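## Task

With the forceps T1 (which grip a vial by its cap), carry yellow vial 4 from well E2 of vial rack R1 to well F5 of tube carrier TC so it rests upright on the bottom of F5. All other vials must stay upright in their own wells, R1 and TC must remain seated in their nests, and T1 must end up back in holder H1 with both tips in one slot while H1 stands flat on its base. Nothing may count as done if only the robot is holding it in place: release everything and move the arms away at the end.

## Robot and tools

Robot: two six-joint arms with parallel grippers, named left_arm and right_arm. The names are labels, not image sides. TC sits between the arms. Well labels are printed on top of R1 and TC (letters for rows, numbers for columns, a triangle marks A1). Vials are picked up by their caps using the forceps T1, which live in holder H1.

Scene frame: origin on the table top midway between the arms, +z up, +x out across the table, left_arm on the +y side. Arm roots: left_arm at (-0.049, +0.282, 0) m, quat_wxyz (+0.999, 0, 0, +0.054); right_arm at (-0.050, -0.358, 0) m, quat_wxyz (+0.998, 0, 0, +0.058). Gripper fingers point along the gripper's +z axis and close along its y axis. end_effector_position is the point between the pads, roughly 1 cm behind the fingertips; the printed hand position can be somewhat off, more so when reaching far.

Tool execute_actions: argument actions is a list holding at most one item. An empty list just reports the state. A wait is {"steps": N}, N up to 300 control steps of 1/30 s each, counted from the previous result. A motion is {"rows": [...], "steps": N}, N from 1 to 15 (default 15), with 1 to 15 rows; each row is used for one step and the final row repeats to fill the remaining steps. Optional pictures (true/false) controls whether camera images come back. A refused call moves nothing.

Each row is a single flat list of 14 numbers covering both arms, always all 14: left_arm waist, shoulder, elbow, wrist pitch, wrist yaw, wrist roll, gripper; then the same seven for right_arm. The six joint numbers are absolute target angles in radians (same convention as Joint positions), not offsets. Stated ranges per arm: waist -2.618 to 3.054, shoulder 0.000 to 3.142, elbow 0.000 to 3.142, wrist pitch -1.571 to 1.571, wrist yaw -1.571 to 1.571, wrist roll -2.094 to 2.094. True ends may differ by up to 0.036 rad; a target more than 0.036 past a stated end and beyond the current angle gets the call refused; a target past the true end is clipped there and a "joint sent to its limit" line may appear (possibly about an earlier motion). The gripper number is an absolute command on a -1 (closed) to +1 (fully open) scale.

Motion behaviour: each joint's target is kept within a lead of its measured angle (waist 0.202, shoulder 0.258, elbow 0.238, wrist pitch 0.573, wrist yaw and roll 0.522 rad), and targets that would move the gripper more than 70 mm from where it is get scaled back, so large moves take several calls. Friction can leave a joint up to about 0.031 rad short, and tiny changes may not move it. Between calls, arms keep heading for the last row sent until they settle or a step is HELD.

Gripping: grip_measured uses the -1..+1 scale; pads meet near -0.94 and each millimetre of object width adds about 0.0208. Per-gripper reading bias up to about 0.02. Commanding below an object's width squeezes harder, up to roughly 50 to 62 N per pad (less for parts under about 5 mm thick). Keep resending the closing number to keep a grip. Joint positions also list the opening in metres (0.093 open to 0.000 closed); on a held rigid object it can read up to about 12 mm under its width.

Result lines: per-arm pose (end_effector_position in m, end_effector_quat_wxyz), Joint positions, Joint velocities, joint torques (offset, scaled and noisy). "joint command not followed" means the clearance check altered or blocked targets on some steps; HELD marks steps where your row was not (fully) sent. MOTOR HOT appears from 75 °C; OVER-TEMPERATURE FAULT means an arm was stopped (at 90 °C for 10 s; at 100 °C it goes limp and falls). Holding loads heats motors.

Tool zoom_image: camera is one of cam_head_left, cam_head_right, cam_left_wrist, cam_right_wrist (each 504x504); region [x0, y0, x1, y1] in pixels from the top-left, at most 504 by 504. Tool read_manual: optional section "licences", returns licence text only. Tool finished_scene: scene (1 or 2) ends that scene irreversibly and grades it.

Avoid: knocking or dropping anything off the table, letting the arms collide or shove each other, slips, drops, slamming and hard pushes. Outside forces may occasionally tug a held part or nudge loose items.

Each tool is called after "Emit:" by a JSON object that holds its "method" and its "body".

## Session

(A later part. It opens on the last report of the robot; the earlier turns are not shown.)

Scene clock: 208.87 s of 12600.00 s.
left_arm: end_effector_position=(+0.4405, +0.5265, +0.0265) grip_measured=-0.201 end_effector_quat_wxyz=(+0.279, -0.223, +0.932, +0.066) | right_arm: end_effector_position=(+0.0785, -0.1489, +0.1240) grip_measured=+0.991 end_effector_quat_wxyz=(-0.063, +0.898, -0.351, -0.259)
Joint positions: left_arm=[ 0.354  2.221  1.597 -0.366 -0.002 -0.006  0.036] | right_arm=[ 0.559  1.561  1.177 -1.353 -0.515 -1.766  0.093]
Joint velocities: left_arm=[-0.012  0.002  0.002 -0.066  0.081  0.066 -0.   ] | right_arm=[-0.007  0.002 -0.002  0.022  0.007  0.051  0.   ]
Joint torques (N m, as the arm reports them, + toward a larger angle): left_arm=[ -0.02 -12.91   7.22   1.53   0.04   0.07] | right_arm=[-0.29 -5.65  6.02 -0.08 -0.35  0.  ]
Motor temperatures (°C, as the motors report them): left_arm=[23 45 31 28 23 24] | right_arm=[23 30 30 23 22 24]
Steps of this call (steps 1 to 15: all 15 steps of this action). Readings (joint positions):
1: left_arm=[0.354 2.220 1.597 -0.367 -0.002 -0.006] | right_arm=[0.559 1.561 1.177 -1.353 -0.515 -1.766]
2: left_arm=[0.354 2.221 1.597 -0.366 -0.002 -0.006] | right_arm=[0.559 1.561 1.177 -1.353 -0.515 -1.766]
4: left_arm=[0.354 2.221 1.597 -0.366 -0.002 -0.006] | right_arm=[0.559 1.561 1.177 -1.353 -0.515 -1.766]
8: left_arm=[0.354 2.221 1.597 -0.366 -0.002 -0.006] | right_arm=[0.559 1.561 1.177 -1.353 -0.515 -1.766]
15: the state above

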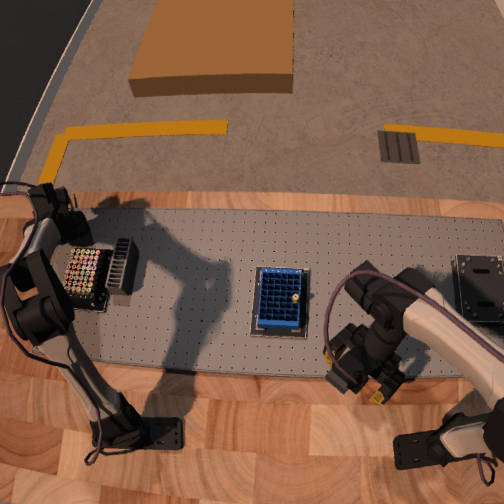

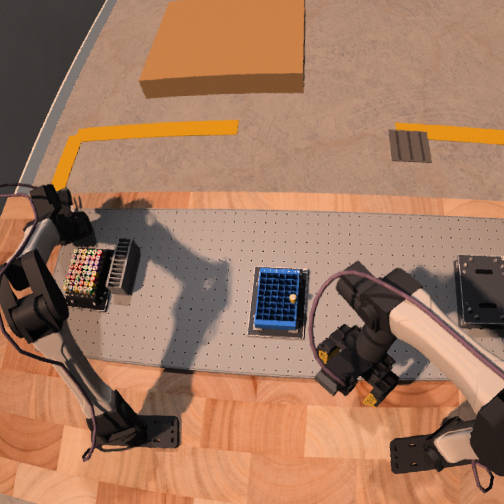

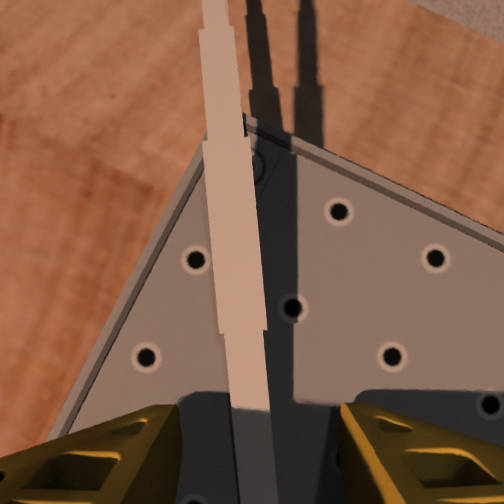

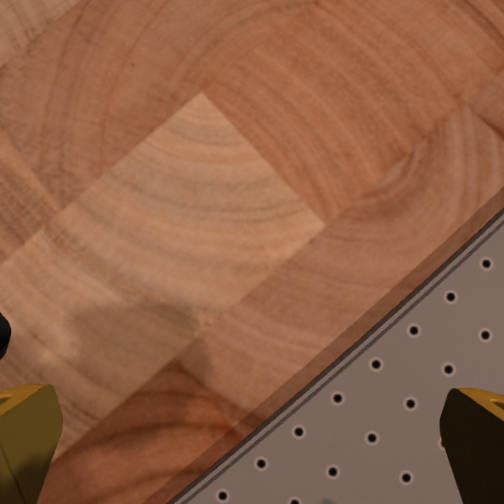

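Likely touching the plate now. Close.

Emit:
{"method": "execute_actions", "body": {"actions": [{"rows":[[0.36,2.235,1.585,-0.355,0,0,-0.5,0.559,1.561,1.177,-1.353,-0.515,-1.766,1],[0.36,2.235,1.585,-0.355,0,0,-0.6,0.559,1.561,1.177,-1.353,-0.515,-1.766,1],[0.36,2.235,1.585,-0.355,0,0,-0.7,0.559,1.561,1.177,-1.353,-0.515,-1.766,1],[0.36,2.235,1.585,-0.355,0,0,-0.8,0.559,1.561,1.177,-1.353,-0.515,-1.766,1],[0.36,2.235,1.585,-0.355,0,0,-0.9,0.559,1.561,1.177,-1.353,-0.515,-1.766,1],[0.36,2.235,1.585,-0.355,0,0,-1,0.559,1.561,1.177,-1.353,-0.515,-1.766,1]],"steps":15}]}}

Scene clock: 212.20 s of 12600.00 s.
left_arm: end_effector_position=(+0.4424, +0.5263, +0.0275) grip_measured=-0.966 end_effector_quat_wxyz=(+0.283, -0.222, +0.931, +0.064) | right_arm: end_effector_position=(+0.0785, -0.1489, +0.1240) grip_measured=+0.991 end_effector_quat_wxyz=(-0.063, +0.898, -0.351, -0.259)
Joint positions: left_arm=[ 0.354  2.221  1.597 -0.358  0.003 -0.006  0.   ] | right_arm=[ 0.559  1.561  1.177 -1.353 -0.515 -1.766  0.093]
Joint velocities: left_arm=[ 0.002  0.012 -0.002 -0.051 -0.066 -0.051  0.   ] | right_arm=[ 0.007  0.002  0.017 -0.022  0.007 -0.037 -0.   ]
Joint torques (N m, as the arm reports them, + toward a larger angle): left_arm=[ -0.03 -13.7    7.27   1.42  -0.03   0.14] | right_arm=[-0.21 -5.53  6.04 -0.03 -0.38 -0.03]
Motor temperatures (°C, as the motors report them): left_arm=[23 45 31 28 23 24] | right_arm=[23 30 30 23 22 24]
Steps of this call (steps 1 to 15: the robot went on to your last target; steps 16 to 85: nothing new was sent; steps 86 to 100: all 15 steps of this action). Readings (joint positions):
86: left_arm=[0.354 2.221 1.597 -0.365 0.000 -0.006] | right_arm=[0.559 1.561 1.177 -1.353 -0.515 -1.766]
87: left_arm=[0.354 2.221 1.597 -0.363 0.003 -0.006] | right_arm=[0.559 1.561 1.177 -1.353 -0.515 -1.766]
89: left_arm=[0.354 2.221 1.597 -0.362 0.003 -0.006] | right_arm=[0.559 1.561 1.177 -1.353 -0.515 -1.766]
93: left_arm=[0.354 2.221 1.597 -0.360 0.004 -0.006] | right_arm=[0.559 1.561 1.177 -1.353 -0.515 -1.766]
100: the state above

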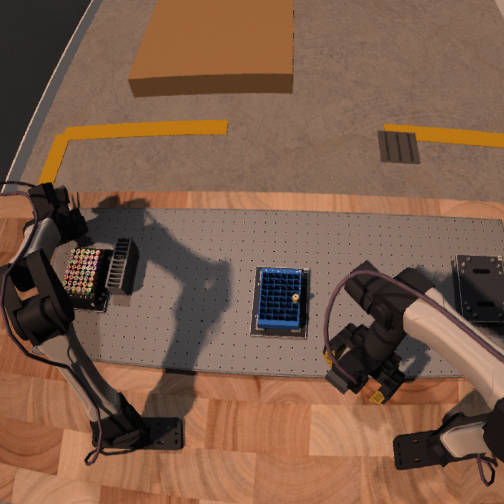

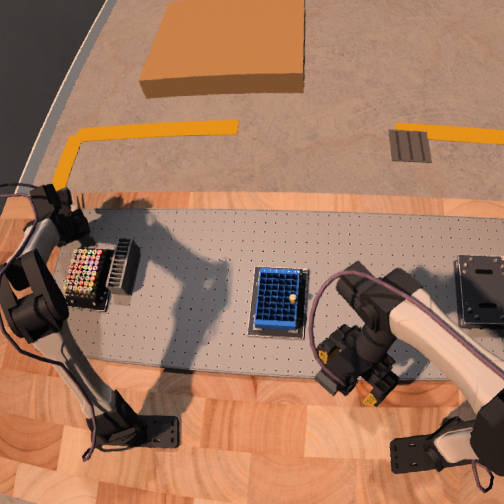

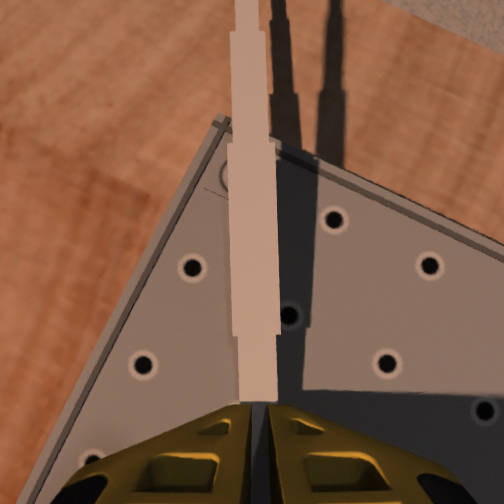

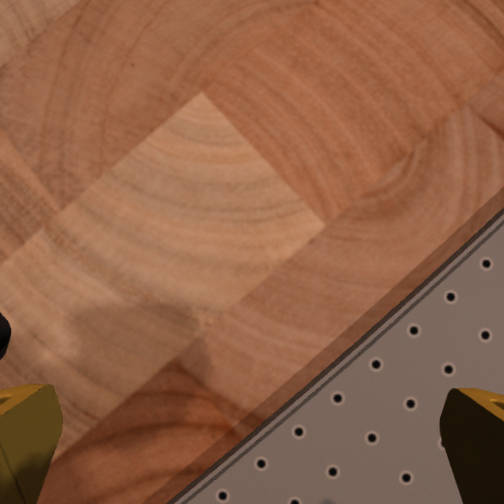

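Emit:
{"method": "execute_actions", "body": {"actions": [{"rows":[[0.36,2.2,1.6,-0.38,0,0,-1,0.559,1.561,1.177,-1.353,-0.515,-1.766,1],[0.36,2.16,1.62,-0.42,0,0,-1,0.559,1.561,1.177,-1.353,-0.515,-1.766,1],[0.36,2.12,1.64,-0.48,0,0,-1,0.559,1.561,1.177,-1.353,-0.515,-1.766,1],[0.36,2.08,1.66,-0.55,0,0,-1,0.559,1.561,1.177,-1.353,-0.515,-1.766,1],[0.36,2.04,1.68,-0.62,0,0,-1,0.559,1.561,1.177,-1.353,-0.515,-1.766,1],[0.34,2.0,1.7,-0.7,0,0,-1,0.559,1.561,1.177,-1.353,-0.515,-1.766,1],[0.3,1.96,1.72,-0.8,0,0,-1,0.559,1.561,1.177,-1.353,-0.515,-1.766,1],[0.25,1.92,1.74,-0.9,0,0,-1,0.559,1.561,1.177,-1.353,-0.515,-1.766,1],[0.2,1.88,1.76,-1.0,0,0,-1,0.559,1.561,1.177,-1.353,-0.515,-1.766,1],[0.14,1.84,1.78,-1.1,0,0,-1,0.559,1.561,1.177,-1.353,-0.515,-1.766,1],[0.08,1.8,1.79,-1.2,0,0,-1,0.559,1.561,1.177,-1.353,-0.515,-1.766,1],[0.02,1.78,1.8,-1.3,0,0,-1,0.559,1.561,1.177,-1.353,-0.515,-1.766,1],[-0.04,1.76,1.8,-1.4,0,0,-1,0.559,1.561,1.177,-1.353,-0.515,-1.766,1],[-0.1,1.75,1.8,-1.5,0,0,-1,0.559,1.561,1.177,-1.353,-0.515,-1.766,1],[-0.16,1.75,1.8,-1.55,0,0,-1,0.559,1.561,1.177,-1.353,-0.515,-1.766,1]],"steps":15}], "pictures": false}}

Emit:
{"method": "execute_actions", "body": {"actions": [{"steps":40}]}}

Scene clock: 218.90 s of 12600.00 s.
left_arm: end_effector_position=(+0.4093, +0.4060, +0.1917) grip_measured=-0.966 end_effector_quat_wxyz=(+0.273, -0.129, +0.953, +0.038) | right_arm: end_effector_position=(+0.0785, -0.1489, +0.1240) grip_measured=+0.991 end_effector_quat_wxyz=(-0.063, +0.898, -0.351, -0.259)
Joint positions: left_arm=[ 0.153  1.861  1.744 -0.895 -0.006 -0.006  0.   ] | right_arm=[ 0.559  1.561  1.177 -1.353 -0.515 -1.766  0.093]
Joint velocities: left_arm=[-1.053 -0.774  0.261 -1.531  0.051  0.051  0.   ] | right_arm=[-0.002  0.007  0.007 -0.007 -0.007 -0.007 -0.001]
Joint torques (N m, as the arm reports them, + toward a larger angle): left_arm=[ -1.23 -11.34   9.31   1.06   0.07   0.08] | right_arm=[-0.1  -5.34  6.09 -0.07 -0.41 -0.04]
Motor temperatures (°C, as the motors report them): left_arm=[23 46 31 28 23 24] | right_arm=[23 30 30 23 22 24]
Steps of this call (steps 1 to 15: the robot went on to your last target; steps 16 to 90: nothing new was sent; then 3.20 s passed at rest; steps 91 to 105: all 15 steps of this action). Readings (joint positions):
91: left_arm=[0.354 2.220 1.597 -0.358 0.003 -0.006] | right_arm=[0.559 1.561 1.177 -1.353 -0.515 -1.766]
92: left_arm=[0.354 2.216 1.597 -0.364 0.003 -0.006] | right_arm=[0.559 1.561 1.177 -1.353 -0.515 -1.766]
94: left_arm=[0.354 2.190 1.601 -0.420 0.003 -0.006] | right_arm=[0.559 1.561 1.177 -1.353 -0.515 -1.766]
98: left_arm=[0.345 2.079 1.646 -0.585 -0.000 -0.006] | right_arm=[0.559 1.561 1.177 -1.353 -0.515 -1.766]
105: the state above

Scene clock: 220.23 s of 12600.00 s.
left_arm: end_effector_position=(+0.2775, +0.2614, +0.1952) grip_measured=-0.966 end_effector_quat_wxyz=(+0.026, +0.028, +0.999, -0.005) | right_arm: end_effector_position=(+0.0785, -0.1489, +0.1240) grip_measured=+0.991 end_effector_quat_wxyz=(-0.063, +0.898, -0.351, -0.259)
Joint positions: left_arm=[-0.168  1.763  1.781 -1.538  0.008 -0.005  0.   ] | right_arm=[ 0.559  1.561  1.177 -1.353 -0.515 -1.766  0.093]
Joint velocities: left_arm=[-0.002 -0.012 -0.007  0.095  0.066 -0.037  0.   ] | right_arm=[-0.032  0.007 -0.027 -0.007 -0.066  0.007  0.001]
Joint torques (N m, as the arm reports them, + toward a larger angle): left_arm=[ -0.11 -10.31   8.92   0.33  -0.07   0.05] | right_arm=[-0.12 -5.38  5.87 -0.06 -0.4  -0.02]
Motor temperatures (°C, as the motors report them): left_arm=[23 46 32 28 23 24] | right_arm=[23 30 30 23 22 24]
Steps of this call (steps 1 to 40: the robot went on to your last target). Readings (joint positions):
1: left_arm=[0.114 1.836 1.753 -0.947 -0.006 -0.006] | right_arm=[0.559 1.561 1.177 -1.353 -0.515 -1.766]
2: left_arm=[0.074 1.815 1.761 -1.002 -0.005 -0.006] | right_arm=[0.559 1.561 1.177 -1.353 -0.515 -1.766]
4: left_arm=[-0.012 1.785 1.773 -1.113 -0.005 -0.006] | right_arm=[0.559 1.561 1.177 -1.353 -0.515 -1.766]
8: left_arm=[-0.159 1.763 1.781 -1.348 0.007 -0.005] | right_arm=[0.559 1.561 1.177 -1.353 -0.515 -1.766]
40: the state above

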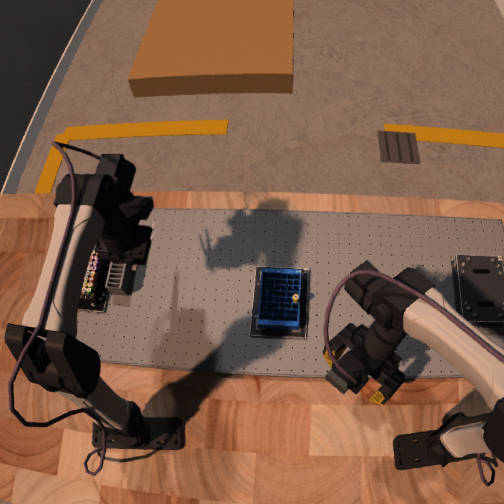

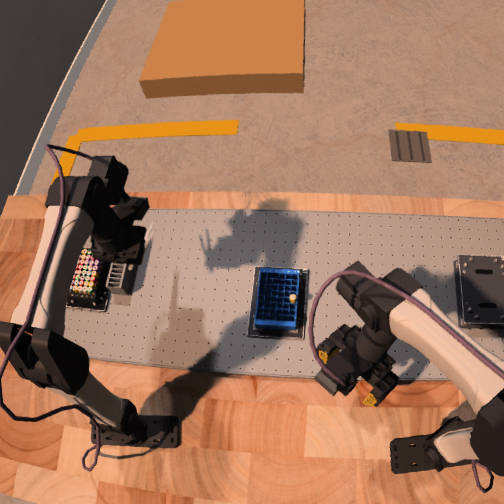

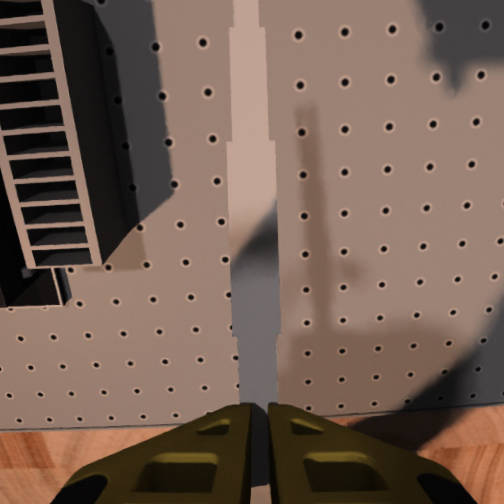

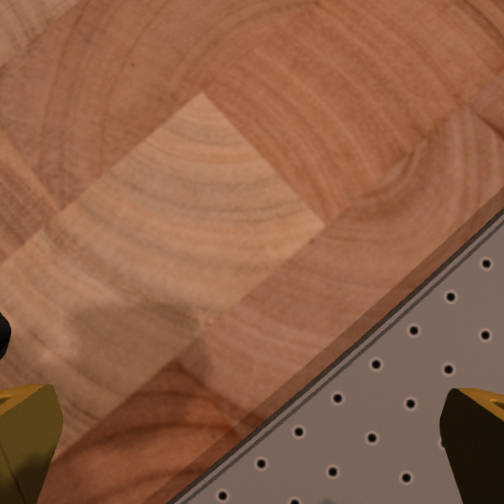

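Held. Loosen gradually so it swings down.

Emit:
{"method": "execute_actions", "body": {"actions": [{"rows":[[-0.16,1.75,1.8,-1.55,0,0,-0.83,0.559,1.561,1.177,-1.353,-0.515,-1.766,1]],"steps":15}], "pictures": false}}

Emit:
{"method": "execute_actions", "body": {"actions": [{"steps":30}]}}

Scene clock: 222.93 s of 12600.00 s.
left_arm: end_effector_position=(+0.2775, +0.2614, +0.1952) grip_measured=-0.827 end_effector_quat_wxyz=(+0.026, +0.028, +0.999, -0.005) | right_arm: end_effector_position=(+0.0785, -0.1489, +0.1240) grip_measured=+0.991 end_effector_quat_wxyz=(-0.063, +0.898, -0.351, -0.259)
Joint positions: left_arm=[-0.168  1.763  1.781 -1.538  0.008 -0.005  0.005] | right_arm=[ 0.559  1.561  1.177 -1.353 -0.515 -1.766  0.093]
Joint velocities: left_arm=[ 0.002  0.007 -0.017  0.007 -0.037  0.037 -0.   ] | right_arm=[ 0.002  0.002  0.007  0.037 -0.022 -0.066 -0.   ]
Joint torques (N m, as the arm reports them, + toward a larger angle): left_arm=[ -0.08 -10.37   8.92   0.28  -0.02   0.08] | right_arm=[-0.02 -5.46  6.08 -0.12 -0.35  0.03]
Motor temperatures (°C, as the motors report them): left_arm=[23 45 32 28 23 24] | right_arm=[23 30 30 23 22 24]
Steps of this call (steps 1 to 15: the robot went on to your last target; steps 16 to 66: nothing new was sent; steps 67 to 81: all 15 steps of this action). Readings (joint positions):
67: left_arm=[-0.168 1.763 1.781 -1.538 0.008 -0.005] | right_arm=[0.559 1.561 1.177 -1.353 -0.515 -1.766]
68: left_arm=[-0.168 1.763 1.781 -1.538 0.008 -0.005] | right_arm=[0.559 1.561 1.177 -1.353 -0.515 -1.766]
70: left_arm=[-0.168 1.763 1.781 -1.538 0.008 -0.005] | right_arm=[0.559 1.561 1.177 -1.353 -0.515 -1.766]
74: left_arm=[-0.168 1.763 1.781 -1.538 0.008 -0.005] | right_arm=[0.559 1.561 1.177 -1.353 -0.515 -1.766]
81: the state above

Scene clock: 223.93 s of 12600.00 s.
left_arm: end_effector_position=(+0.2775, +0.2614, +0.1952) grip_measured=-0.827 end_effector_quat_wxyz=(+0.026, +0.028, +0.999, -0.005) | right_arm: end_effector_position=(+0.0785, -0.1489, +0.1240) grip_measured=+0.991 end_effector_quat_wxyz=(-0.063, +0.898, -0.351, -0.259)
Joint positions: left_arm=[-0.168  1.763  1.781 -1.538  0.008 -0.005  0.005] | right_arm=[ 0.559  1.561  1.177 -1.353 -0.515 -1.766  0.093]
Joint velocities: left_arm=[ 0.007  0.017  0.002 -0.007 -0.022  0.022 -0.001] | right_arm=[-0.007 -0.007 -0.022 -0.051  0.007 -0.007  0.   ]
Joint torques (N m, as the arm reports them, + toward a larger angle): left_arm=[ -0.03 -10.2    9.     0.29  -0.04   0.07] | right_arm=[-0.04 -5.59  6.11 -0.07 -0.4  -0.02]
Motor temperatures (°C, as the motors report them): left_arm=[23 45 32 28 23 24] | right_arm=[23 30 30 23 22 24]
Steps of this call (steps 1 to 15: the robot went on to your last target; steps 16 to 30: nothing new was sent). Readings (joint positions):
1: left_arm=[-0.168 1.763 1.781 -1.538 0.008 -0.005] | right_arm=[0.559 1.561 1.177 -1.353 -0.515 -1.766]
2: left_arm=[-0.168 1.763 1.781 -1.538 0.008 -0.005] | right_arm=[0.559 1.561 1.177 -1.353 -0.515 -1.766]
4: left_arm=[-0.168 1.763 1.781 -1.538 0.008 -0.005] | right_arm=[0.559 1.561 1.177 -1.353 -0.515 -1.766]
8: left_arm=[-0.168 1.763 1.781 -1.538 0.008 -0.005] | right_arm=[0.559 1.561 1.177 -1.353 -0.515 -1.766]
30: the state above
All arms were judged still, so your last target was given up. Only a new action makes them travel on or press farther. Fingers that are still opening or closing keep moving.

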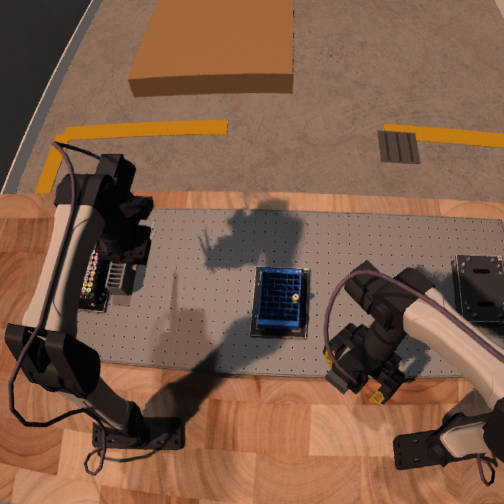

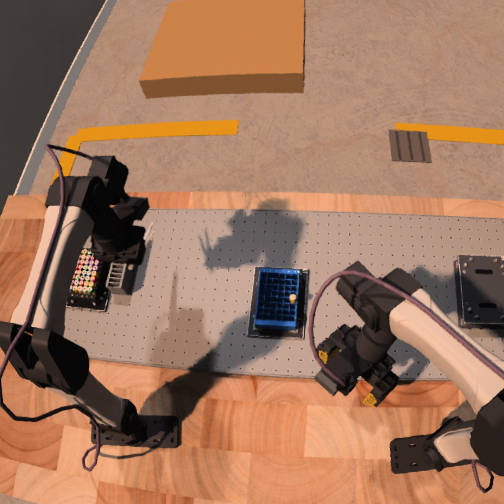

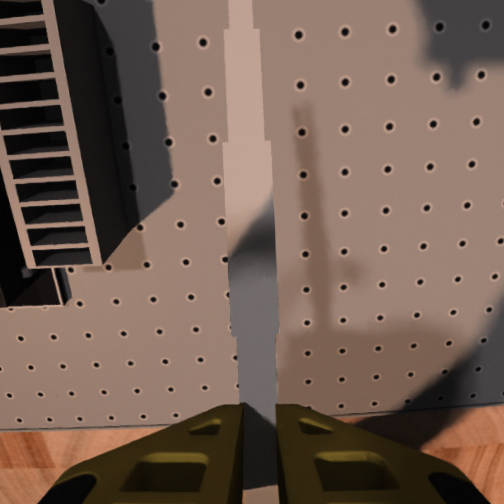

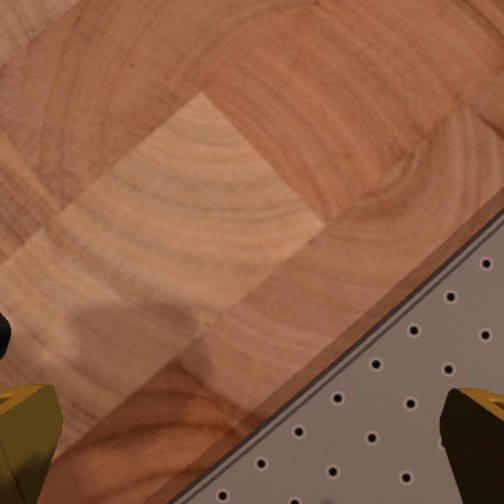

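Emit:
{"method": "execute_actions", "body": {"actions": [{"rows":[[-0.16,1.75,1.8,-1.55,0,0,-0.795,0.559,1.561,1.177,-1.353,-0.515,-1.766,1]],"steps":15}], "pictures": false}}

Emit:
{"method": "execute_actions", "body": {"actions": [{"steps":30}]}}

Scene clock: 227.20 s of 12600.00 s.
left_arm: end_effector_position=(+0.2775, +0.2615, +0.1952) grip_measured=-0.794 end_effector_quat_wxyz=(+0.026, +0.028, +0.999, -0.004) | right_arm: end_effector_position=(+0.0785, -0.1489, +0.1240) grip_measured=+0.991 end_effector_quat_wxyz=(-0.063, +0.898, -0.351, -0.259)
Joint positions: left_arm=[-0.168  1.763  1.781 -1.538  0.007 -0.005  0.007] | right_arm=[ 0.559  1.561  1.177 -1.353 -0.515 -1.766  0.093]
Joint velocities: left_arm=[-0.007 -0.012  0.007  0.051 -0.007  0.022  0.   ] | right_arm=[-0.002 -0.017 -0.017  0.081 -0.037 -0.022 -0.001]
Joint torques (N m, as the arm reports them, + toward a larger angle): left_arm=[  0.18 -10.31   8.89   0.32  -0.05   0.11] | right_arm=[ 0.   -5.45  6.25 -0.09 -0.39 -0.06]
Motor temperatures (°C, as the motors report them): left_arm=[23 45 32 27 23 24] | right_arm=[23 30 30 23 22 24]
Steps of this call (steps 1 to 83: nothing new was sent; steps 84 to 98: all 15 steps of this action). Readings (joint positions):
84: left_arm=[-0.168 1.763 1.781 -1.538 0.008 -0.005] | right_arm=[0.559 1.561 1.177 -1.353 -0.515 -1.766]
85: left_arm=[-0.168 1.763 1.781 -1.538 0.007 -0.005] | right_arm=[0.559 1.561 1.177 -1.353 -0.515 -1.766]
87: left_arm=[-0.168 1.763 1.781 -1.538 0.007 -0.005] | right_arm=[0.559 1.561 1.177 -1.353 -0.515 -1.766]
91: left_arm=[-0.168 1.763 1.781 -1.538 0.007 -0.005] | right_arm=[0.559 1.561 1.177 -1.353 -0.515 -1.766]
98: the state above

Scene clock: 228.20 s of 12600.00 s.
left_arm: end_effector_position=(+0.2775, +0.2615, +0.1952) grip_measured=-0.794 end_effector_quat_wxyz=(+0.026, +0.028, +0.999, -0.004) | right_arm: end_effector_position=(+0.0785, -0.1489, +0.1240) grip_measured=+0.991 end_effector_quat_wxyz=(-0.063, +0.898, -0.351, -0.259)
Joint positions: left_arm=[-0.168  1.763  1.781 -1.538  0.007 -0.005  0.007] | right_arm=[ 0.559  1.561  1.177 -1.353 -0.515 -1.766  0.093]
Joint velocities: left_arm=[-0.012  0.012 -0.007  0.095 -0.037  0.051  0.   ] | right_arm=[-0.027  0.007 -0.007 -0.125 -0.022  0.022 -0.001]
Joint torques (N m, as the arm reports them, + toward a larger angle): left_arm=[  0.16 -10.31   9.01   0.31  -0.06   0.01] | right_arm=[-0.05 -5.53  5.99 -0.1  -0.43 -0.02]
Motor temperatures (°C, as the motors report them): left_arm=[23 45 32 27 23 24] | right_arm=[23 30 30 23 22 24]
Steps of this call (steps 1 to 15: the robot went on to your last target; steps 16 to 30: nothing new was sent). Readings (joint positions):
1: left_arm=[-0.168 1.763 1.781 -1.538 0.007 -0.005] | right_arm=[0.559 1.561 1.177 -1.353 -0.515 -1.766]
2: left_arm=[-0.168 1.763 1.781 -1.538 0.007 -0.005] | right_arm=[0.559 1.561 1.177 -1.353 -0.515 -1.766]
4: left_arm=[-0.168 1.763 1.781 -1.538 0.007 -0.005] | right_arm=[0.559 1.561 1.177 -1.353 -0.515 -1.766]
8: left_arm=[-0.168 1.763 1.781 -1.538 0.007 -0.005] | right_arm=[0.559 1.561 1.177 -1.353 -0.515 -1.766]
30: the state above
All arms were judged still, so your last target was given up. Only a new action makes them travel on or press farther. Fingers that are still opening or closing keep moving.

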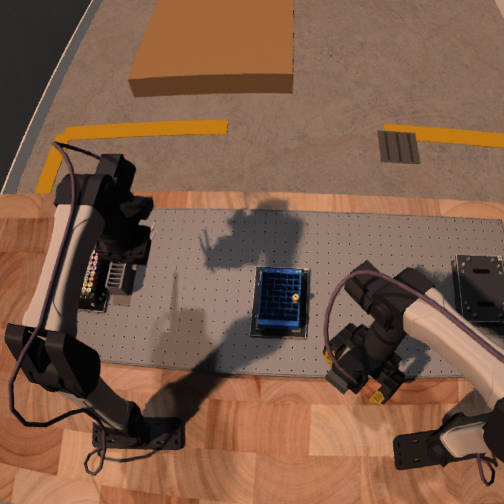

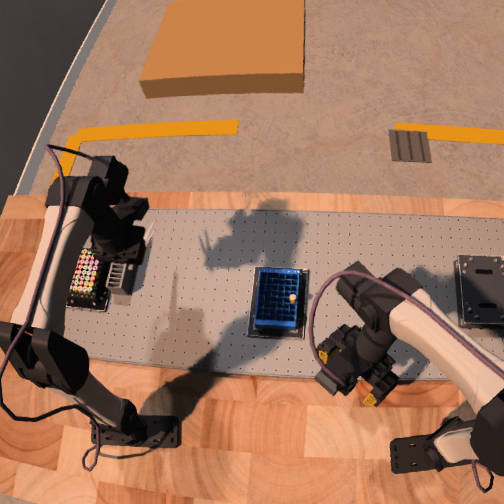

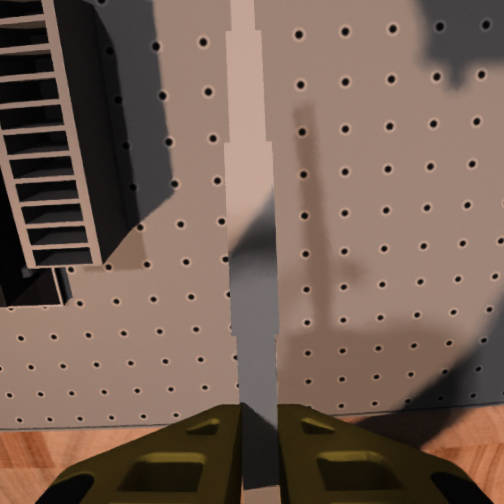

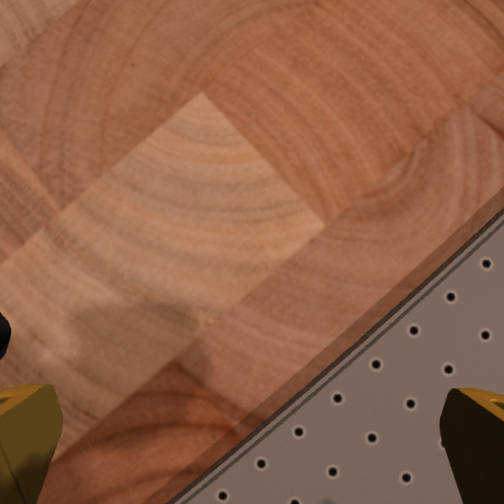

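Emit:
{"method": "execute_actions", "body": {"actions": [{"rows":[[-0.16,1.75,1.8,-1.55,0,0,-0.775,0.559,1.561,1.177,-1.353,-0.515,-1.766,1]],"steps":15}], "pictures": false}}

Emit:
{"method": "execute_actions", "body": {"actions": [{"steps":30}]}}

Scene clock: 230.47 s of 12600.00 s.
left_arm: end_effector_position=(+0.2775, +0.2615, +0.1952) grip_measured=-0.775 end_effector_quat_wxyz=(+0.026, +0.028, +0.999, -0.004) | right_arm: end_effector_position=(+0.0785, -0.1489, +0.1240) grip_measured=+0.991 end_effector_quat_wxyz=(-0.063, +0.898, -0.351, -0.259)
Joint positions: left_arm=[-0.168  1.763  1.781 -1.538  0.007 -0.005  0.008] | right_arm=[ 0.559  1.561  1.177 -1.353 -0.515 -1.766  0.093]
Joint velocities: left_arm=[ 0.007 -0.017  0.002  0.007  0.022 -0.051  0.001] | right_arm=[-0.002 -0.012 -0.002  0.022 -0.007 -0.037 -0.001]
Joint torques (N m, as the arm reports them, + toward a larger angle): left_arm=[ -0.06 -10.14   8.84   0.33  -0.03   0.09] | right_arm=[-0.29 -5.58  6.01 -0.09 -0.41 -0.08]
Motor temperatures (°C, as the motors report them): left_arm=[23 45 32 27 23 24] | right_arm=[23 30 30 23 22 24]
Steps of this call (steps 1 to 53: nothing new was sent; steps 54 to 68: all 15 steps of this action). Readings (joint positions):
54: left_arm=[-0.168 1.763 1.781 -1.538 0.007 -0.005] | right_arm=[0.559 1.561 1.177 -1.353 -0.515 -1.766]
55: left_arm=[-0.168 1.763 1.781 -1.538 0.007 -0.005] | right_arm=[0.559 1.561 1.177 -1.353 -0.515 -1.766]
57: left_arm=[-0.168 1.763 1.781 -1.538 0.007 -0.005] | right_arm=[0.559 1.561 1.177 -1.353 -0.515 -1.766]
61: left_arm=[-0.168 1.763 1.781 -1.538 0.007 -0.005] | right_arm=[0.559 1.561 1.177 -1.353 -0.515 -1.766]
68: the state above

Scene clock: 231.47 s of 12600.00 s.
left_arm: end_effector_position=(+0.2775, +0.2615, +0.1952) grip_measured=-0.775 end_effector_quat_wxyz=(+0.026, +0.028, +0.999, -0.004) | right_arm: end_effector_position=(+0.0785, -0.1489, +0.1240) grip_measured=+0.991 end_effector_quat_wxyz=(-0.063, +0.898, -0.351, -0.259)
Joint positions: left_arm=[-0.168  1.763  1.781 -1.538  0.007 -0.005  0.008] | right_arm=[ 0.559  1.561  1.177 -1.353 -0.515 -1.766  0.093]
Joint velocities: left_arm=[ 0.017  0.022  0.007  0.081 -0.037 -0.051 -0.   ] | right_arm=[-0.007 -0.002  0.002 -0.095 -0.051 -0.11   0.001]
Joint torques (N m, as the arm reports them, + toward a larger angle): left_arm=[  0.13 -10.43   8.9    0.29  -0.06   0.07] | right_arm=[-0.07 -5.43  6.07 -0.06 -0.36 -0.07]
Motor temperatures (°C, as the motors report them): left_arm=[23 44 32 27 23 24] | right_arm=[23 30 30 23 22 24]
Steps of this call (steps 1 to 15: the robot went on to your last target; steps 16 to 30: nothing new was sent). Readings (joint positions):
1: left_arm=[-0.168 1.763 1.781 -1.538 0.007 -0.005] | right_arm=[0.559 1.561 1.177 -1.353 -0.515 -1.766]
2: left_arm=[-0.168 1.763 1.781 -1.538 0.007 -0.005] | right_arm=[0.559 1.561 1.177 -1.353 -0.515 -1.766]
4: left_arm=[-0.168 1.763 1.781 -1.538 0.007 -0.005] | right_arm=[0.559 1.561 1.177 -1.353 -0.515 -1.766]
8: left_arm=[-0.168 1.763 1.781 -1.538 0.007 -0.005] | right_arm=[0.559 1.561 1.177 -1.353 -0.515 -1.766]
30: the state above
All arms were judged still, so your last target was given up. Only a new action makes them travel on or press farther. Fingers that are still opening or closing keep moving.

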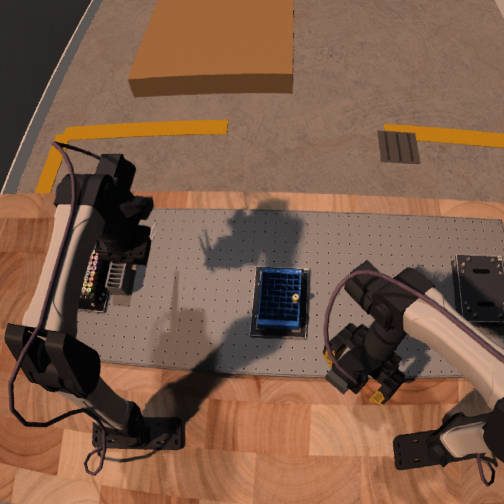

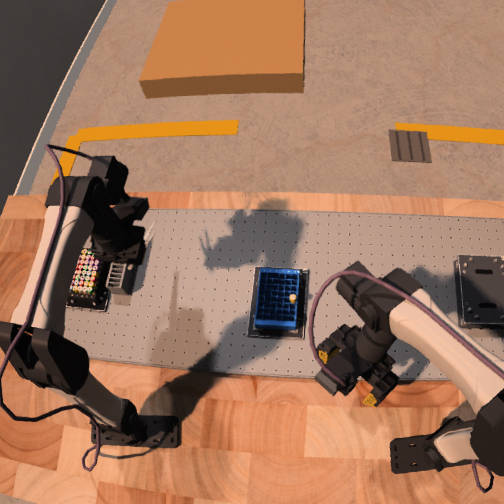

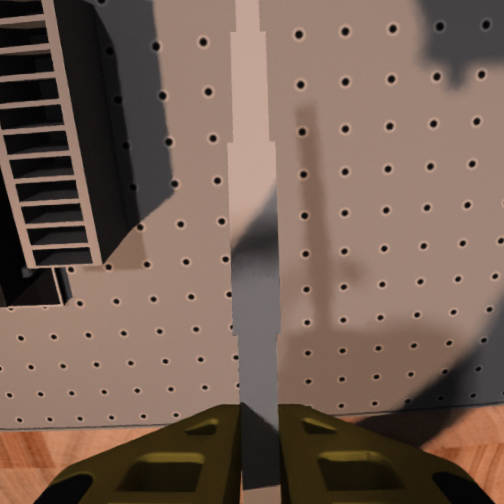

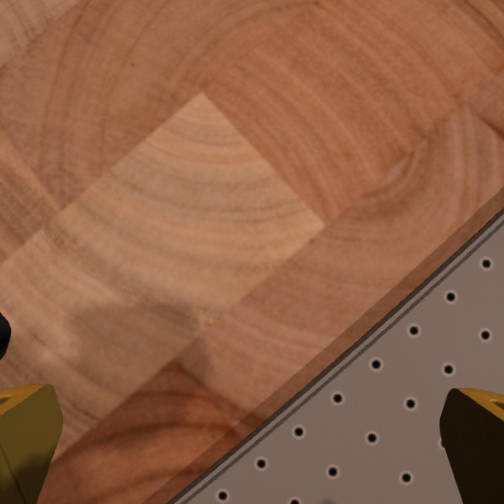

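Emit:
{"method": "execute_actions", "body": {"actions": [{"rows":[[-0.16,1.75,1.8,-1.55,0,0,-1,0.559,1.561,1.177,-1.353,-0.515,-1.766,1]],"steps":10}], "pictures": false}}

Emit:
{"method": "execute_actions", "body": {"actions": [{"rows":[[-0.16,1.75,1.8,-1.55,0,0.15,-1,0.559,1.561,1.177,-1.353,-0.515,-1.766,1],[-0.16,1.75,1.8,-1.55,0,0.3,-1,0.559,1.561,1.177,-1.353,-0.515,-1.766,1],[-0.16,1.75,1.8,-1.55,0,0.45,-1,0.559,1.561,1.177,-1.353,-0.515,-1.766,1],[-0.16,1.75,1.8,-1.55,0,0.6,-1,0.559,1.561,1.177,-1.353,-0.515,-1.766,1],[-0.16,1.75,1.8,-1.55,0,0.75,-1,0.559,1.561,1.177,-1.353,-0.515,-1.766,1],[-0.16,1.75,1.8,-1.55,0.05,0.9,-1,0.559,1.561,1.177,-1.353,-0.515,-1.766,1],[-0.16,1.75,1.8,-1.55,0.1,1.05,-1,0.559,1.561,1.177,-1.353,-0.515,-1.766,1],[-0.16,1.75,1.8,-1.55,0.15,1.2,-1,0.559,1.561,1.177,-1.353,-0.515,-1.766,1],[-0.16,1.75,1.8,-1.55,0.2,1.35,-1,0.559,1.561,1.177,-1.353,-0.515,-1.766,1],[-0.16,1.75,1.8,-1.55,0.25,1.5,-1,0.559,1.561,1.177,-1.353,-0.515,-1.766,1],[-0.16,1.75,1.8,-1.55,0.3,1.57,-1,0.559,1.561,1.177,-1.353,-0.515,-1.766,1]],"steps":15}], "pictures": false}}

Emit:
{"method": "execute_actions", "body": {"actions": [{"steps":30}]}}

Scene clock: 238.97 s of 12600.00 s.
left_arm: end_effector_position=(+0.2774, +0.2615, +0.1952) grip_measured=-0.966 end_effector_quat_wxyz=(+0.025, +0.028, +0.999, -0.004) | right_arm: end_effector_position=(+0.0785, -0.1489, +0.1240) grip_measured=+0.991 end_effector_quat_wxyz=(-0.063, +0.898, -0.351, -0.259)
Joint positions: left_arm=[-0.168  1.763  1.781 -1.538  0.007 -0.005  0.   ] | right_arm=[ 0.559  1.561  1.177 -1.353 -0.515 -1.766  0.093]
Joint velocities: left_arm=[-0.012  0.012  0.012 -0.022  0.037  0.022  0.   ] | right_arm=[ 0.002 -0.002  0.002 -0.037  0.037 -0.007  0.   ]
Joint torques (N m, as the arm reports them, + toward a larger angle): left_arm=[  0.07 -10.24   8.81   0.35  -0.06   0.06] | right_arm=[ 0.03 -5.39  6.1  -0.09 -0.43 -0.01]
Motor temperatures (°C, as the motors report them): left_arm=[23 44 32 27 23 24] | right_arm=[23 30 30 23 22 24]
Steps of this call (steps 1 to 90: nothing new was sent; then 4.17 s passed at rest; steps 91 to 100: all 10 steps of this action). Readings (joint positions):
91: left_arm=[-0.168 1.763 1.781 -1.538 0.007 -0.005] | right_arm=[0.559 1.561 1.177 -1.353 -0.515 -1.766]
92: left_arm=[-0.168 1.763 1.781 -1.538 0.007 -0.005] | right_arm=[0.559 1.561 1.177 -1.353 -0.515 -1.766]
94: left_arm=[-0.168 1.763 1.781 -1.538 0.007 -0.005] | right_arm=[0.559 1.561 1.177 -1.353 -0.515 -1.766]
98: left_arm=[-0.168 1.763 1.781 -1.538 0.007 -0.005] | right_arm=[0.559 1.561 1.177 -1.353 -0.515 -1.766]
100: the state above

Scene clock: 239.47 s of 12600.00 s.
left_arm: end_effector_position=(+0.2749, +0.2241, +0.1996) grip_measured=-0.966 end_effector_quat_wxyz=(+0.087, +0.617, +0.778, -0.080) | right_arm: end_effector_position=(+0.0785, -0.1489, +0.1240) grip_measured=+0.991 end_effector_quat_wxyz=(-0.063, +0.898, -0.351, -0.259)
Joint positions: left_arm=[-0.168  1.763  1.781 -1.538  0.232  1.275  0.   ] | right_arm=[ 0.559  1.561  1.177 -1.353 -0.515 -1.766  0.093]
Joint velocities: left_arm=[-0.002 -0.007  0.002 -0.037  0.476  1.985  0.   ] | right_arm=[ 0.022 -0.022  0.007 -0.022  0.007 -0.007 -0.   ]
Joint torques (N m, as the arm reports them, + toward a larger angle): left_arm=[  0.03 -10.24   8.88   0.29   0.26   0.09] | right_arm=[-0.19 -5.59  6.12 -0.09 -0.42  0.01]
Motor temperatures (°C, as the motors report them): left_arm=[23 44 32 27 23 24] | right_arm=[23 30 30 23 22 24]
Steps of this call (steps 1 to 15: all 15 steps of this action). Readings (joint positions):
1: left_arm=[-0.168 1.763 1.781 -1.538 0.007 0.018] | right_arm=[0.559 1.561 1.177 -1.353 -0.515 -1.766]
2: left_arm=[-0.168 1.763 1.781 -1.538 0.007 0.067] | right_arm=[0.559 1.561 1.177 -1.353 -0.515 -1.766]
4: left_arm=[-0.168 1.763 1.781 -1.538 0.006 0.221] | right_arm=[0.559 1.561 1.177 -1.353 -0.515 -1.766]
8: left_arm=[-0.168 1.763 1.781 -1.538 0.045 0.617] | right_arm=[0.559 1.561 1.177 -1.353 -0.515 -1.766]
15: the state above

Scene clock: 240.47 s of 12600.00 s.
left_arm: end_effector_position=(+0.2741, +0.2145, +0.2022) grip_measured=-0.966 end_effector_quat_wxyz=(+0.117, +0.720, +0.678, -0.089) | right_arm: end_effector_position=(+0.0785, -0.1489, +0.1240) grip_measured=+0.991 end_effector_quat_wxyz=(-0.063, +0.898, -0.351, -0.259)
Joint positions: left_arm=[-0.168  1.763  1.781 -1.539  0.291  1.563  0.   ] | right_arm=[ 0.559  1.561  1.177 -1.353 -0.515 -1.766  0.093]
Joint velocities: left_arm=[0.002 0.007 0.002 0.022 0.051 0.007 0.   ] | right_arm=[-0.022  0.002 -0.012 -0.037  0.022 -0.051  0.001]
Joint torques (N m, as the arm reports them, + toward a larger angle): left_arm=[  0.12 -10.33   8.88   0.27   0.38   0.06] | right_arm=[ 0.02 -5.44  6.15 -0.08 -0.37  0.  ]
Motor temperatures (°C, as the motors report them): left_arm=[23 44 33 27 23 24] | right_arm=[23 30 30 23 22 24]
Steps of this call (steps 1 to 30: the robot went on to your last target). Readings (joint positions):
1: left_arm=[-0.168 1.763 1.781 -1.539 0.244 1.333] | right_arm=[0.559 1.561 1.177 -1.353 -0.515 -1.766]
2: left_arm=[-0.168 1.763 1.781 -1.539 0.254 1.380] | right_arm=[0.559 1.561 1.177 -1.353 -0.515 -1.766]
4: left_arm=[-0.168 1.763 1.781 -1.539 0.268 1.446] | right_arm=[0.559 1.561 1.177 -1.353 -0.515 -1.766]
8: left_arm=[-0.168 1.763 1.781 -1.539 0.282 1.515] | right_arm=[0.559 1.561 1.177 -1.353 -0.515 -1.766]
30: the state above
All arms were judged still, so your last target was given up. Only a new action makes them travel on or press farther. Fingers that are still opening or closing keep moving.

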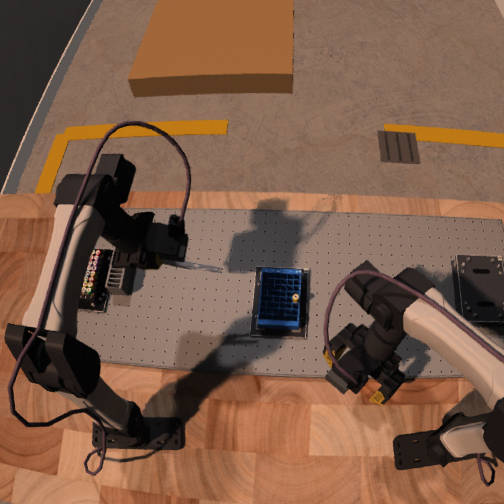

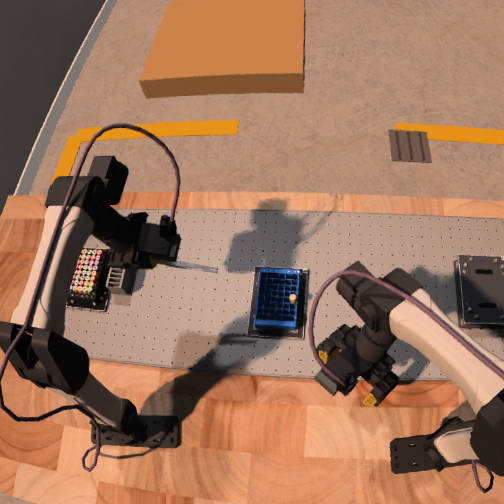

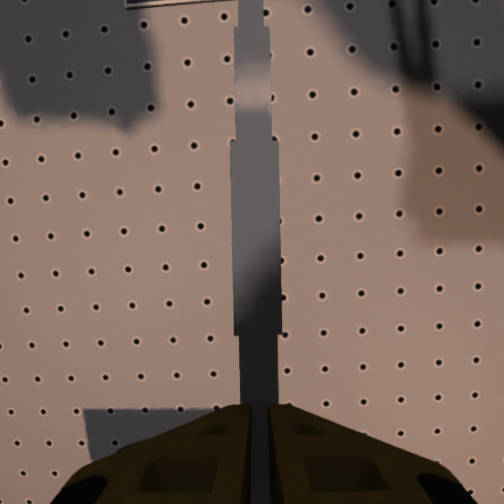

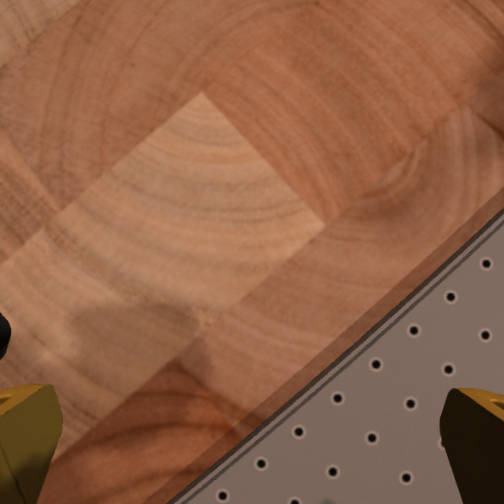

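Emit:
{"method": "execute_actions", "body": {"actions": [{"rows":[[-0.17,1.75,1.8,-1.55,0.18,1.57,-1,0.559,1.561,1.177,-1.353,-0.515,-1.766,1],[-0.18,1.75,1.8,-1.55,0.06,1.57,-1,0.559,1.561,1.177,-1.353,-0.515,-1.766,1],[-0.19,1.75,1.8,-1.55,-0.06,1.57,-1,0.559,1.561,1.177,-1.353,-0.515,-1.766,1],[-0.2,1.75,1.8,-1.55,-0.18,1.57,-1,0.559,1.561,1.177,-1.353,-0.515,-1.766,1],[-0.21,1.75,1.8,-1.55,-0.3,1.57,-1,0.559,1.561,1.177,-1.353,-0.515,-1.766,1],[-0.22,1.75,1.8,-1.55,-0.42,1.57,-1,0.559,1.561,1.177,-1.353,-0.515,-1.766,1],[-0.24,1.75,1.8,-1.55,-0.54,1.57,-1,0.559,1.561,1.177,-1.353,-0.515,-1.766,1],[-0.26,1.75,1.8,-1.55,-0.66,1.57,-1,0.559,1.561,1.177,-1.353,-0.515,-1.766,1],[-0.28,1.75,1.8,-1.55,-0.78,1.57,-1,0.559,1.561,1.177,-1.353,-0.515,-1.766,1],[-0.3,1.75,1.8,-1.55,-0.9,1.57,-1,0.559,1.561,1.177,-1.353,-0.515,-1.766,1],[-0.3,1.75,1.8,-1.55,-1.03,1.57,-1,0.559,1.561,1.177,-1.353,-0.515,-1.766,1]],"steps":15}], "pictures": false}}

Emit:
{"method": "execute_actions", "body": {"actions": [{"steps":30}]}}

Scene clock: 249.00 s of 12600.00 s.
left_arm: end_effector_position=(+0.2922, +0.3428, +0.2484) grip_measured=-0.966 end_effector_quat_wxyz=(-0.235, +0.698, +0.595, +0.322) | right_arm: end_effector_position=(+0.0785, -0.1489, +0.1240) grip_measured=+0.991 end_effector_quat_wxyz=(-0.063, +0.898, -0.351, -0.259)
Joint positions: left_arm=[-0.296  1.763  1.781 -1.54  -0.819  1.563  0.   ] | right_arm=[ 0.559  1.561  1.177 -1.353 -0.515 -1.766  0.093]
Joint velocities: left_arm=[ 0.007 -0.017  0.012 -0.022 -1.399 -0.081  0.   ] | right_arm=[-0.002 -0.002 -0.027 -0.007  0.022 -0.095  0.   ]
Joint torques (N m, as the arm reports them, + toward a larger angle): left_arm=[ -0.86 -10.35   8.99   0.26  -0.43   0.09] | right_arm=[-0.07 -5.41  6.24 -0.13 -0.4  -0.04]
Motor temperatures (°C, as the motors report them): left_arm=[23 43 33 26 23 24] | right_arm=[23 30 30 23 22 24]
Steps of this call (steps 1 to 90: nothing new was sent; then 5.03 s passed at rest; steps 91 to 105: all 15 steps of this action). Readings (joint positions):
91: left_arm=[-0.168 1.763 1.781 -1.539 0.278 1.563] | right_arm=[0.559 1.561 1.177 -1.353 -0.515 -1.766]
92: left_arm=[-0.169 1.763 1.781 -1.539 0.243 1.563] | right_arm=[0.559 1.561 1.177 -1.353 -0.515 -1.766]
94: left_arm=[-0.176 1.763 1.781 -1.539 0.123 1.563] | right_arm=[0.559 1.561 1.177 -1.353 -0.515 -1.766]
98: left_arm=[-0.219 1.763 1.781 -1.539 -0.234 1.563] | right_arm=[0.559 1.561 1.177 -1.353 -0.515 -1.766]
105: the state above

Scene clock: 250.00 s of 12600.00 s.
left_arm: end_effector_position=(+0.2947, +0.3629, +0.2748) grip_measured=-0.966 end_effector_quat_wxyz=(-0.292, +0.663, +0.569, +0.390) | right_arm: end_effector_position=(+0.0785, -0.1489, +0.1240) grip_measured=+0.991 end_effector_quat_wxyz=(-0.063, +0.898, -0.351, -0.259)
Joint positions: left_arm=[-0.296  1.763  1.781 -1.54  -1.017  1.563  0.   ] | right_arm=[ 0.559  1.561  1.177 -1.353 -0.515 -1.766  0.093]
Joint velocities: left_arm=[ 0.002 -0.007 -0.002  0.037  0.007 -0.037  0.   ] | right_arm=[-0.012 -0.002 -0.012  0.051  0.007 -0.022  0.   ]
Joint torques (N m, as the arm reports them, + toward a larger angle): left_arm=[ -0.8  -10.31   8.85   0.22  -0.63   0.07] | right_arm=[-0.06 -5.59  6.04 -0.05 -0.39 -0.01]
Motor temperatures (°C, as the motors report them): left_arm=[23 43 33 26 23 24] | right_arm=[23 30 30 23 22 24]
Steps of this call (steps 1 to 30: the robot went on to your last target). Readings (joint positions):
1: left_arm=[-0.296 1.763 1.781 -1.540 -0.861 1.563] | right_arm=[0.559 1.561 1.177 -1.353 -0.515 -1.766]
2: left_arm=[-0.296 1.763 1.781 -1.540 -0.893 1.563] | right_arm=[0.559 1.561 1.177 -1.353 -0.515 -1.766]
4: left_arm=[-0.296 1.763 1.781 -1.540 -0.939 1.563] | right_arm=[0.559 1.561 1.177 -1.353 -0.515 -1.766]
8: left_arm=[-0.296 1.763 1.781 -1.540 -0.987 1.563] | right_arm=[0.559 1.561 1.177 -1.353 -0.515 -1.766]
30: the state above
All arms were judged still, so your last target was given up. Only a new action makes them travel on or press farther. Fingers that are still opening or closing keep moving.

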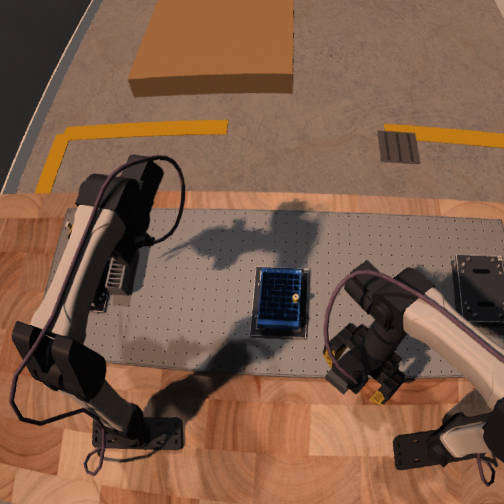

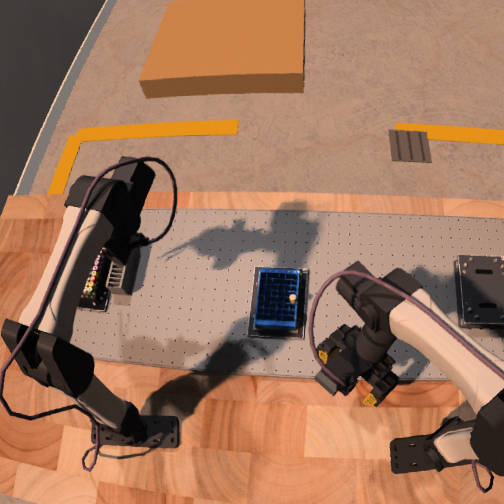

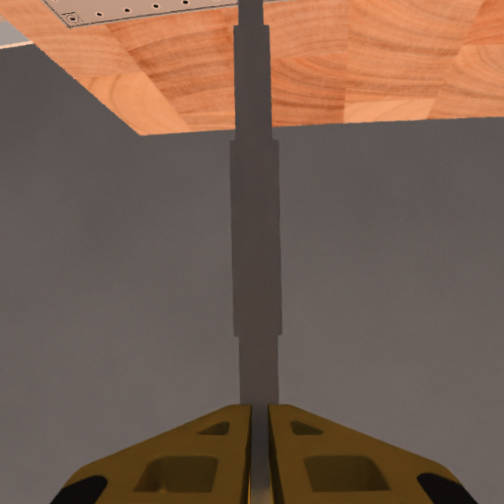

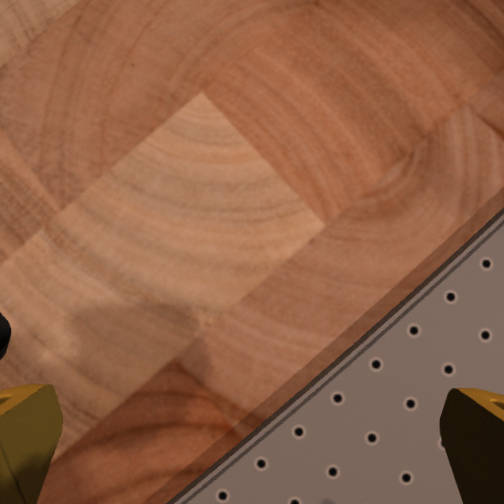

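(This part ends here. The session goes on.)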